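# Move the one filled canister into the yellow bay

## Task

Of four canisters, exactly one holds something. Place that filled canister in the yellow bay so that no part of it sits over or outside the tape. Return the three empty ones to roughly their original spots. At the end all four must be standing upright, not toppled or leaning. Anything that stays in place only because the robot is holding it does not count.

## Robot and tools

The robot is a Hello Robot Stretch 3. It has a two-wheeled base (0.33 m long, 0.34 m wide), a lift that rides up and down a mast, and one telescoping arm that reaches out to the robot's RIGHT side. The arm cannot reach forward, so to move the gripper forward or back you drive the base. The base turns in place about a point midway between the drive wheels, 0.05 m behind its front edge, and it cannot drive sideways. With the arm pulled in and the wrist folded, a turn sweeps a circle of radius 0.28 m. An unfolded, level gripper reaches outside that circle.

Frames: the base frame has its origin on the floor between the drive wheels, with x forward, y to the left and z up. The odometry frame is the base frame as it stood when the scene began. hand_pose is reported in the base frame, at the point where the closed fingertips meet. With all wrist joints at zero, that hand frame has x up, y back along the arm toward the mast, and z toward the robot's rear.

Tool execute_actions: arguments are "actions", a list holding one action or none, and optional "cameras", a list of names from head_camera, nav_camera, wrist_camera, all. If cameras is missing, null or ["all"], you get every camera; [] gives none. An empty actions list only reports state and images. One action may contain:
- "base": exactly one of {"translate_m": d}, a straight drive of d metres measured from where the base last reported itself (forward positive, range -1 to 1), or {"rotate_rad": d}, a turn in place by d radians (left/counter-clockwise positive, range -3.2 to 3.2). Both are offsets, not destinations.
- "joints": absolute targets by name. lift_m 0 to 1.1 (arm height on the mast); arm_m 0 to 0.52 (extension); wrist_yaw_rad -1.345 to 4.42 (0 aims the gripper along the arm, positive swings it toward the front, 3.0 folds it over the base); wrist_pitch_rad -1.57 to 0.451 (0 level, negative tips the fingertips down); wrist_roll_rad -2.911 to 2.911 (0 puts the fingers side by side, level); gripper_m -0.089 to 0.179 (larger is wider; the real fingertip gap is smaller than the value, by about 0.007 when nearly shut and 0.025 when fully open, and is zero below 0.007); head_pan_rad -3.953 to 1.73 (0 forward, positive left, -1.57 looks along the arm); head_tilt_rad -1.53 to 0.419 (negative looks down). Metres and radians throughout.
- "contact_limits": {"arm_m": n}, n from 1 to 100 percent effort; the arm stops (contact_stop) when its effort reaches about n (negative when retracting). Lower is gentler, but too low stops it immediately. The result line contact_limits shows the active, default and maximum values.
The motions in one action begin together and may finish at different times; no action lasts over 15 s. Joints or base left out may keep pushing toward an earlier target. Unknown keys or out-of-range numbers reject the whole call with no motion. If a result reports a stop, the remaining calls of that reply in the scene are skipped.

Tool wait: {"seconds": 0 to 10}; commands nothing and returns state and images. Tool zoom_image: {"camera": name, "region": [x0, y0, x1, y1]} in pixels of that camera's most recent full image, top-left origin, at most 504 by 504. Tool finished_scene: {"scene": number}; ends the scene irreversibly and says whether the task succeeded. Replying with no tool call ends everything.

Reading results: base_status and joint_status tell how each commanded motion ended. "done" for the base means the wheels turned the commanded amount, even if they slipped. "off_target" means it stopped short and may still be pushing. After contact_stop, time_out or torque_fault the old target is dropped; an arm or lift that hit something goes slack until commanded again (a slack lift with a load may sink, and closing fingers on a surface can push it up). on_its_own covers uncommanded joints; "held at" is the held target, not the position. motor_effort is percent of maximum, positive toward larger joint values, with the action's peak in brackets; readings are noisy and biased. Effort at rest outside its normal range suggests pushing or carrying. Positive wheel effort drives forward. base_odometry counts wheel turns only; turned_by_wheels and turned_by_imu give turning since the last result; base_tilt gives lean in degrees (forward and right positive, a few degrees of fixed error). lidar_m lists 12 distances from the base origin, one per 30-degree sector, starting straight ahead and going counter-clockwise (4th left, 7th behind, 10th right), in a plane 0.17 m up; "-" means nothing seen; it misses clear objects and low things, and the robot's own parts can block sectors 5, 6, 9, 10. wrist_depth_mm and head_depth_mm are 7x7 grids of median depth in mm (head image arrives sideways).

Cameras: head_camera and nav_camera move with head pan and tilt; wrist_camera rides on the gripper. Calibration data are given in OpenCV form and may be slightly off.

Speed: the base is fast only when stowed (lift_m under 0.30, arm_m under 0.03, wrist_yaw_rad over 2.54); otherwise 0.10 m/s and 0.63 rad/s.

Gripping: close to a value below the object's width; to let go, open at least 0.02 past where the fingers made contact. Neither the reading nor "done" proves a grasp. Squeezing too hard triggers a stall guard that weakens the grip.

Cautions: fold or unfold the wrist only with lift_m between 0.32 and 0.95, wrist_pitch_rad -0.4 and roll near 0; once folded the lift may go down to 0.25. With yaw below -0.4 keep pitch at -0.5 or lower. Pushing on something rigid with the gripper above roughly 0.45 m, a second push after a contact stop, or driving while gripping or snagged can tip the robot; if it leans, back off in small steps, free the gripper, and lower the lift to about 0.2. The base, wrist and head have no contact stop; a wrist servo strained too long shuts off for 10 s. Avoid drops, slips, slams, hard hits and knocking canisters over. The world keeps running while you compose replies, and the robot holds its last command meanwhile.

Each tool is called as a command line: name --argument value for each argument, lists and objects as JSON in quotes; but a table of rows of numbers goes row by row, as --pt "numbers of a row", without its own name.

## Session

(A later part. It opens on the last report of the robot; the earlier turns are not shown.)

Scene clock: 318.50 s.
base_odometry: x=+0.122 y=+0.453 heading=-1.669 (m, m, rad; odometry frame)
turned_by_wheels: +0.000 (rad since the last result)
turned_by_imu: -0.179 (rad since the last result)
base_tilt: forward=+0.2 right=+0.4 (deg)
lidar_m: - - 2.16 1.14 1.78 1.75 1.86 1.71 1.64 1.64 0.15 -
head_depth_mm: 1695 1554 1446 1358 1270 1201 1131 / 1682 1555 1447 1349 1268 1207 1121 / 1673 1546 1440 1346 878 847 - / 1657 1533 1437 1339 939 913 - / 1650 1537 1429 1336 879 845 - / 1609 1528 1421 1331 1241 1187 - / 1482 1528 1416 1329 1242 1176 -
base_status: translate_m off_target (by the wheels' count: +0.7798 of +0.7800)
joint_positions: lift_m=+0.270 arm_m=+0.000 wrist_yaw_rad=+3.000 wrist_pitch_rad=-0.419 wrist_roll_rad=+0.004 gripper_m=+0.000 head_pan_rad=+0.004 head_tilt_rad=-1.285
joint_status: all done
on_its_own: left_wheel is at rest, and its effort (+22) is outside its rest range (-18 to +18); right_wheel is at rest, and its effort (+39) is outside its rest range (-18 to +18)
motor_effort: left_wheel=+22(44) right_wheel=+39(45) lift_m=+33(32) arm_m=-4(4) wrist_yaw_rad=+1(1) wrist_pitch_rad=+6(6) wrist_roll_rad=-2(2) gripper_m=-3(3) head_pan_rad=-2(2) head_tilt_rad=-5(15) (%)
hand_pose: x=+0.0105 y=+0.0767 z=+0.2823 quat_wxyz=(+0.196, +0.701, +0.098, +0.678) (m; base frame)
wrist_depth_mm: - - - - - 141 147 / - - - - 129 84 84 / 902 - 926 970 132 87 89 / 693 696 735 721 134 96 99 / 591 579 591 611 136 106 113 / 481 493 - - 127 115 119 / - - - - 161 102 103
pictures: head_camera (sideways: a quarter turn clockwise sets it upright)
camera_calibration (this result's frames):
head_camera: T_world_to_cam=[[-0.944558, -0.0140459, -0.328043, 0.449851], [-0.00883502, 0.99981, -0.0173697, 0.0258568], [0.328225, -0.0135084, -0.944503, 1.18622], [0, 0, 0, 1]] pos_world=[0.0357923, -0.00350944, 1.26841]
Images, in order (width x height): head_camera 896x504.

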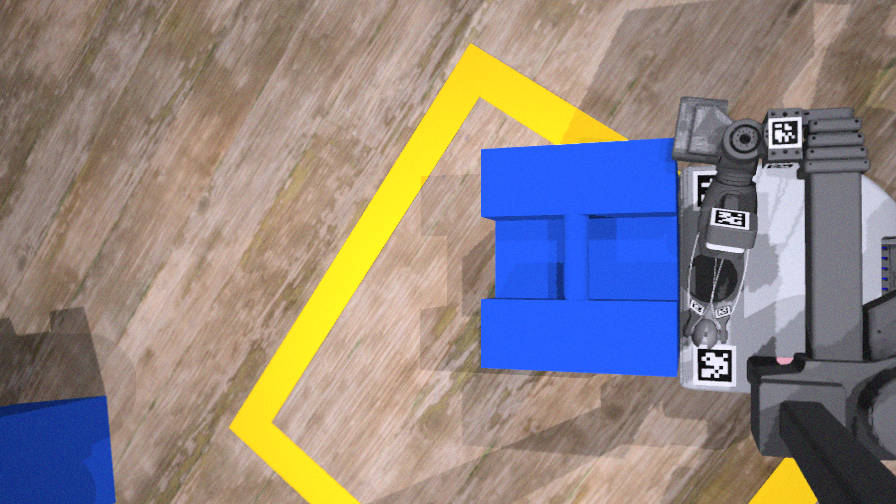

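execute_actions --actions '[{"base":{"translate_m":-0.45},"joints":{"head_tilt_rad":-1.05}}]' --cameras '["head_camera","nav_camera"]'

Scene clock: 328.07 s.
base_odometry: x=+0.166 y=+0.901 heading=-1.669 (m, m, rad; odometry frame)
turned_by_wheels: +0.000 (rad since the last result)
turned_by_imu: -0.001 (rad since the last result)
base_tilt: forward=+0.2 right=+0.4 (deg)
lidar_m: 0.50 1.80 1.29 1.81 1.40 1.38 1.46 1.35 1.77 1.58 1.19 0.52
head_depth_mm: 2255 2014 1750 1526 1372 1228 1125 / 2326 2003 1726 1525 1362 1229 1127 / 2380 1995 1726 1079 1298 1222 1116 / 2335 1984 1724 1106 1194 1220 1120 / 2337 1977 1718 1051 1260 1223 1118 / 1804 1914 1711 1505 1341 1215 1109 / 1756 1914 1703 1497 1342 1212 1108
base_status: done
joint_positions: lift_m=+0.270 arm_m=+0.000 wrist_yaw_rad=+3.000 wrist_pitch_rad=-0.419 wrist_roll_rad=+0.004 gripper_m=+0.000 head_pan_rad=+0.004 head_tilt_rad=-1.050
joint_status: all done
motor_effort: left_wheel=+2(13) right_wheel=-1(26) lift_m=+32(32) arm_m=-4(4) wrist_yaw_rad=+1(1) wrist_pitch_rad=+6(6) wrist_roll_rad=-2(2) gripper_m=-3(3) head_pan_rad=-2(1) head_tilt_rad=+0(13) (%)
hand_pose: x=+0.0105 y=+0.0767 z=+0.2823 quat_wxyz=(+0.196, +0.701, +0.098, +0.678) (m; base frame)
wrist_depth_mm: - - - - - - - / - - - - - - - / 903 - 928 927 967 - - / 690 703 725 719 739 751 754 / 569 582 582 612 604 599 608 / 475 494 - - 495 509 505 / - - - - 433 438 436
pictures: head_camera (sideways: a quarter turn clockwise sets it upright), nav_camera (sideways: a quarter turn counterclockwise sets it upright)
camera_calibration (this result's frames):
head_camera: T_world_to_cam=[[-0.842166, -0.0136557, -0.539045, 0.724061], [-0.00473057, 0.999828, -0.017938, 0.0265771], [0.539198, -0.0125568, -0.842086, 1.05187], [0, 0, 0, 1]] pos_world=[0.0427395, -0.00347688, 1.27654]
nav_camera: T_world_to_cam=[[0.895527, 0.00907386, 0.444915, -0.542479], [0.0302238, -0.998724, -0.0404659, 0.0986574], [0.44398, 0.0496853, -0.894658, 1.11134], [0, 0, 0, 1]] pos_world=[-0.0105905, 0.0482366, 1.23962]
Images, in order (width x height): head_camera 896x504, nav_camera 672x504.

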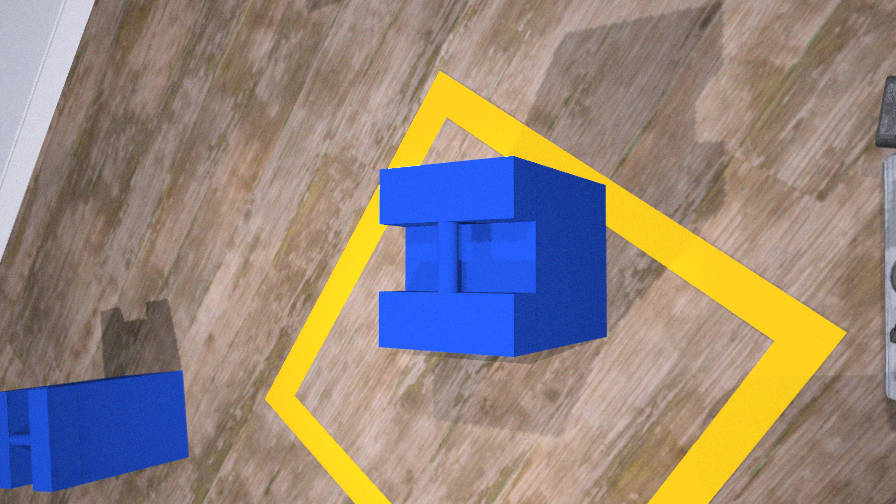

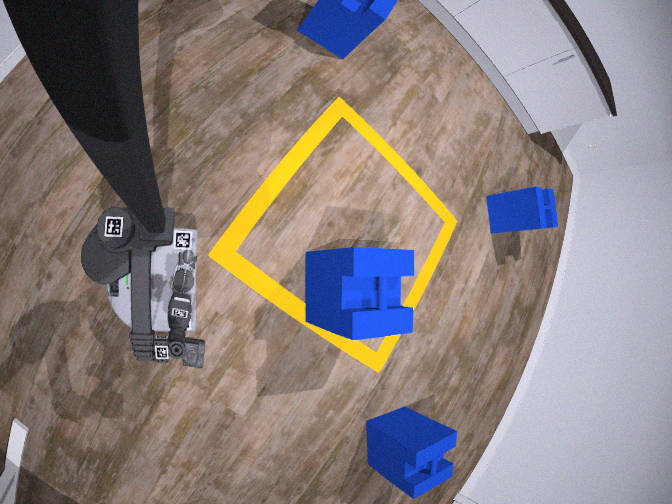

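execute_actions --actions '[{"base":{"rotate_rad":-1.14}}]' --cameras '[]'

execute_actions --actions '[{"base":{"translate_m":0.49}}]' --cameras '[]'

execute_actions --actions '[{"base":{"rotate_rad":1.92}}]' --cameras '["head_camera"]'

Scene clock: 349.37 s.
base_odometry: x=+0.166 y=+0.901 heading=-2.809 (m, m, rad; odometry frame)
turned_by_wheels: -1.140 (rad since the last result)
turned_by_imu: -1.150 (rad since the last result)
base_tilt: forward=+0.3 right=+0.3 (deg)
lidar_m: 2.47 1.09 0.50 0.51 1.28 1.30 1.43 1.38 1.42 1.85 1.35 1.59
head_depth_mm: 2178 2014 1741 1538 1363 1231 1125 / 2313 1997 1723 1528 1367 1227 1125 / 2379 2001 1726 1524 1359 1225 1119 / 2372 1990 1716 1517 1351 1220 1120 / 2348 1972 1707 1505 1342 1218 1120 / 2256 1985 1682 1503 1346 1213 1108 / 2213 1429 1493 1495 1343 1212 1105
base_status: done
joint_positions: lift_m=+0.270 arm_m=+0.000 wrist_yaw_rad=+3.000 wrist_pitch_rad=-0.419 wrist_roll_rad=+0.004 gripper_m=+0.000 head_pan_rad=+0.004 head_tilt_rad=-1.050
joint_status: not commanded
motor_effort: left_wheel=+2(13) right_wheel=-2(7) lift_m=+33(32) arm_m=-4(5) wrist_yaw_rad=+1(1) wrist_pitch_rad=+6(6) wrist_roll_rad=-2(2) gripper_m=-2(2) head_pan_rad=-2(1) head_tilt_rad=-1(0) (%)
hand_pose: x=+0.0105 y=+0.0767 z=+0.2823 quat_wxyz=(+0.196, +0.701, +0.098, +0.678) (m; base frame)
wrist_depth_mm: - - - - 499 453 - / - - - - 512 482 - / 904 - 931 878 549 525 - / 703 707 726 663 594 684 767 / 573 576 582 609 595 593 601 / 479 497 - - 499 501 515 / - - - - 430 437 439
pictures: none
No camera images: the call's "cameras" was empty. Leave "cameras" out to get every camera's image.

Scene clock: 352.73 s.
base_odometry: x=-0.297 y=+0.741 heading=-2.808 (m, m, rad; odometry frame)
turned_by_wheels: +0.000 (rad since the last result)
turned_by_imu: +0.000 (rad since the last result)
base_tilt: forward=+0.3 right=+0.3 (deg)
lidar_m: 2.02 0.67 0.73 0.43 0.41 1.63 1.87 1.80 1.86 1.29 1.53 1.15
head_depth_mm: 1869 1971 1738 1504 1363 1239 1123 / 2102 2000 1738 1500 1361 1227 1126 / 2251 2005 1724 1517 1356 1230 1120 / 2208 1985 1719 1517 1351 1220 1120 / 2107 1988 1705 1504 1348 1220 1119 / 1978 1970 1701 1498 1344 1220 1111 / 1874 1954 1696 1336 1324 1214 1104
base_status: done
joint_positions: lift_m=+0.270 arm_m=+0.000 wrist_yaw_rad=+3.000 wrist_pitch_rad=-0.419 wrist_roll_rad=+0.004 gripper_m=+0.000 head_pan_rad=+0.004 head_tilt_rad=-1.050
joint_status: not commanded
motor_effort: left_wheel=+2(12) right_wheel=-2(5) lift_m=+32(32) arm_m=-4(4) wrist_yaw_rad=+0(1) wrist_pitch_rad=+6(6) wrist_roll_rad=-2(2) gripper_m=-2(3) head_pan_rad=-2(2) head_tilt_rad=-1(0) (%)
hand_pose: x=+0.0105 y=+0.0767 z=+0.2823 quat_wxyz=(+0.196, +0.701, +0.098, +0.678) (m; base frame)
wrist_depth_mm: 430 - 496 - - - 519 / 457 - 533 - - - 547 / 511 - 573 947 965 803 586 / 633 532 618 737 721 707 640 / 570 570 581 611 595 594 609 / 475 496 - - 503 506 510 / - - - - 427 436 440
pictures: none
No camera images: the call's "cameras" was empty. Leave "cameras" out to get every camera's image.

Scene clock: 355.13 s.
base_odometry: x=-0.297 y=+0.741 heading=-0.889 (m, m, rad; odometry frame)
turned_by_wheels: +1.920 (rad since the last result)
turned_by_imu: +1.934 (rad since the last result)
base_tilt: forward=+0.3 right=+0.3 (deg)
lidar_m: 0.40 0.58 2.00 1.80 1.81 1.29 1.53 1.15 1.84 0.74 0.67 0.56
head_depth_mm: 1729 1927 1733 1526 1368 1234 1124 / 1799 1914 1732 1525 1361 1231 1127 / 2375 1989 1722 1496 1316 1229 1121 / 2355 1996 1716 1113 996 1224 1123 / 2351 1993 1713 1083 1181 1223 1118 / 2349 1961 1702 1475 1324 1217 1111 / 2320 1961 1694 1503 1339 1212 1105
base_status: done
joint_positions: lift_m=+0.270 arm_m=+0.000 wrist_yaw_rad=+3.000 wrist_pitch_rad=-0.419 wrist_roll_rad=+0.004 gripper_m=+0.000 head_pan_rad=+0.004 head_tilt_rad=-1.050
joint_status: not commanded
motor_effort: left_wheel=-2(11) right_wheel=+2(10) lift_m=+32(32) arm_m=-4(5) wrist_yaw_rad=+1(0) wrist_pitch_rad=+6(6) wrist_roll_rad=-2(2) gripper_m=-3(3) head_pan_rad=-2(2) head_tilt_rad=+0(0) (%)
hand_pose: x=+0.0105 y=+0.0767 z=+0.2823 quat_wxyz=(+0.196, +0.701, +0.098, +0.678) (m; base frame)
wrist_depth_mm: - - - - - - - / - - - - - - - / 904 - 926 942 964 - - / 696 697 714 732 738 732 747 / 568 568 585 611 598 595 608 / 482 496 - - 501 504 508 / - - - - 434 431 435
pictures: head_camera (sideways: a quarter turn clockwise sets it upright)
camera_calibration (this result's frames):
head_camera: T_world_to_cam=[[-0.842087, -0.0136552, -0.539169, 0.724221], [-0.00472776, 0.999828, -0.0179381, 0.0265772], [0.539321, -0.0125564, -0.842007, 1.05177], [0, 0, 0, 1]] pos_world=[0.0427432, -0.00347687, 1.27655]
Images, in order (width x height): head_camera 896x504.

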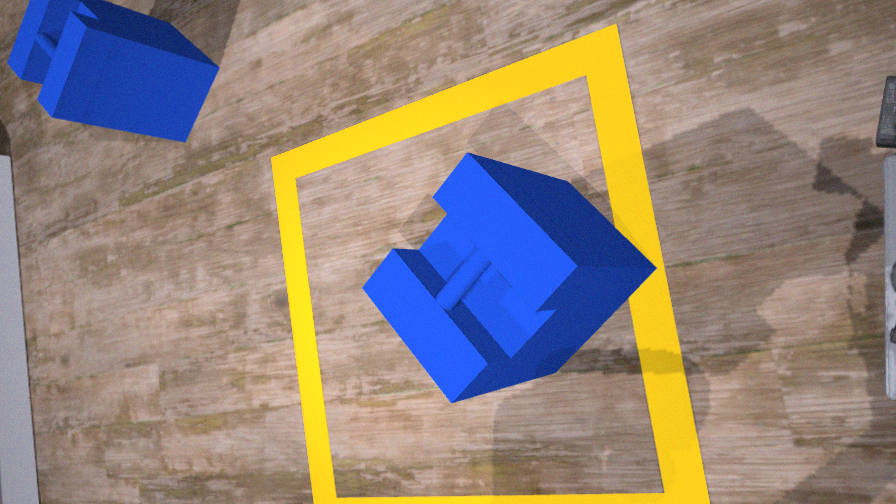

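execute_actions --actions '[{"base":{"translate_m":0.6}}]' --cameras '[]'

execute_actions --actions '[{"base":{"translate_m":-0.6}}]' --cameras '["head_camera","nav_camera"]'

Scene clock: 366.50 s.
base_odometry: x=+0.082 y=+0.275 heading=-0.889 (m, m, rad; odometry frame)
turned_by_wheels: +0.000 (rad since the last result)
turned_by_imu: -0.033 (rad since the last result)
base_tilt: forward=+0.2 right=+0.3 (deg)
lidar_m: - 0.15 0.28 1.92 1.92 1.87 1.85 1.66 0.69 0.73 1.85 0.16
head_depth_mm: 2407 1457 1499 1540 1365 1234 1123 / 2419 2003 1636 1532 1363 1232 1123 / 2101 2007 1733 1528 1359 1179 1117 / 2051 2003 1731 1514 1354 912 798 / 1980 1990 1716 1503 1355 888 872 / 1937 1981 1714 1508 1354 862 1096 / 1881 1978 1713 1498 1344 1216 1106
base_status: translate_m off_target (by the wheels' count: +0.5999 of +0.6000)
joint_positions: lift_m=+0.270 arm_m=+0.000 wrist_yaw_rad=+3.000 wrist_pitch_rad=-0.419 wrist_roll_rad=+0.004 gripper_m=+0.000 head_pan_rad=+0.003 head_tilt_rad=-1.044
joint_status: not commanded
on_its_own: left_wheel is at rest, and its effort (+19) is outside its rest range (-18 to +18); right_wheel is at rest, and its effort (+21) is outside its rest range (-18 to +18)
motor_effort: left_wheel=+19(59) right_wheel=+21(52) lift_m=+31(33) arm_m=-4(5) wrist_yaw_rad=+1(1) wrist_pitch_rad=+6(6) wrist_roll_rad=-2(2) gripper_m=-3(3) head_pan_rad=-2(2) head_tilt_rad=-2(2) (%)
hand_pose: x=+0.0104 y=+0.0768 z=+0.2825 quat_wxyz=(+0.196, +0.701, +0.098, +0.678) (m; base frame)
wrist_depth_mm: - - - - - - 191 / - - - - - - 98 / 888 - 953 934 948 869 85 / 705 695 720 726 751 226 75 / 571 570 581 616 589 166 67 / 487 502 - - 496 132 61 / - - - - 415 110 61
pictures: none
No camera images: the call's "cameras" was empty. Leave "cameras" out to get every camera's image.

Scene clock: 370.13 s.
base_odometry: x=-0.297 y=+0.741 heading=-0.889 (m, m, rad; odometry frame)
turned_by_wheels: +0.000 (rad since the last result)
turned_by_imu: -0.001 (rad since the last result)
base_tilt: forward=+0.1 right=+0.4 (deg)
lidar_m: 0.65 0.85 2.02 1.78 1.78 1.28 1.52 1.15 1.80 0.77 0.69 1.74
head_depth_mm: 1797 1993 1741 1523 1367 1236 1124 / 1767 1903 1744 1527 1361 1229 1118 / 2416 1984 1739 1502 1357 1230 1117 / 2383 1987 1296 1190 1351 1227 1112 / 2376 1989 1223 1246 1347 1222 1110 / 2358 1971 1712 1458 1349 1218 1110 / 2347 1978 1706 1504 1343 1212 1109
base_status: done
joint_positions: lift_m=+0.270 arm_m=+0.000 wrist_yaw_rad=+3.000 wrist_pitch_rad=-0.419 wrist_roll_rad=+0.004 gripper_m=+0.000 head_pan_rad=+0.003 head_tilt_rad=-1.044
joint_status: not commanded
motor_effort: left_wheel=+1(15) right_wheel=-1(12) lift_m=+32(32) arm_m=-4(4) wrist_yaw_rad=+0(1) wrist_pitch_rad=+6(6) wrist_roll_rad=-2(2) gripper_m=-2(3) head_pan_rad=-2(1) head_tilt_rad=-2(2) (%)
hand_pose: x=+0.0104 y=+0.0768 z=+0.2825 quat_wxyz=(+0.196, +0.701, +0.098, +0.678) (m; base frame)
wrist_depth_mm: - - - - - - - / - - - - - - - / 908 - 943 950 959 - - / 702 702 706 727 748 737 764 / 575 571 578 625 602 604 611 / 483 497 - - 499 518 515 / - - - - 432 435 441
pictures: head_camera (sideways: a quarter turn clockwise sets it upright), nav_camera (sideways: a quarter turn counterclockwise sets it upright)
camera_calibration (this result's frames):
head_camera: T_world_to_cam=[[-0.839088, -0.012586, -0.543851, 0.730302], [-0.00336971, 0.999833, -0.0179396, 0.026571], [0.543986, -0.0132203, -0.83899, 1.04782], [0, 0, 0, 1]] pos_world=[0.0428793, -0.00352253, 1.27676]
nav_camera: T_world_to_cam=[[0.89298, 0.00793875, 0.450027, -0.549122], [0.0291977, -0.99876, -0.0403176, 0.098471], [0.449149, 0.0491426, -0.892104, 1.10799], [0, 0, 0, 1]] pos_world=[-0.0101736, 0.0482587, 1.23953]
Images, in order (width x height): head_camera 896x504, nav_camera 672x504.

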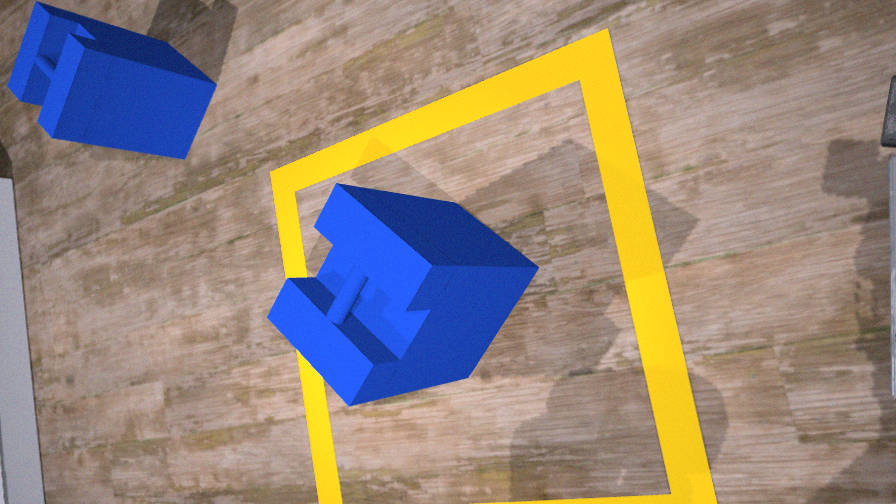

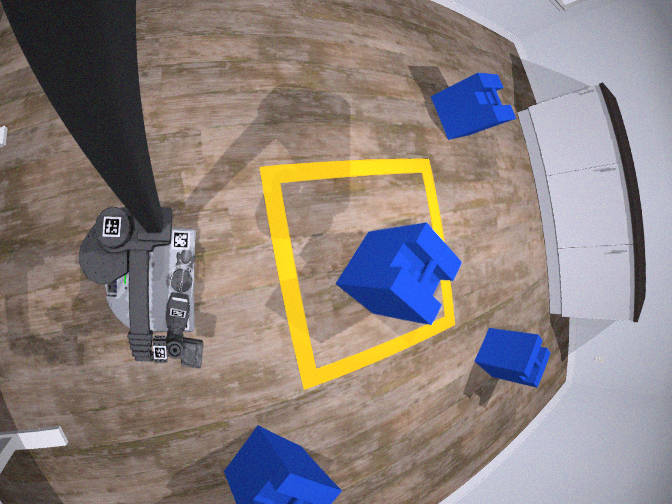

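finished_scene --scene 1

The scene is finished: the task was done.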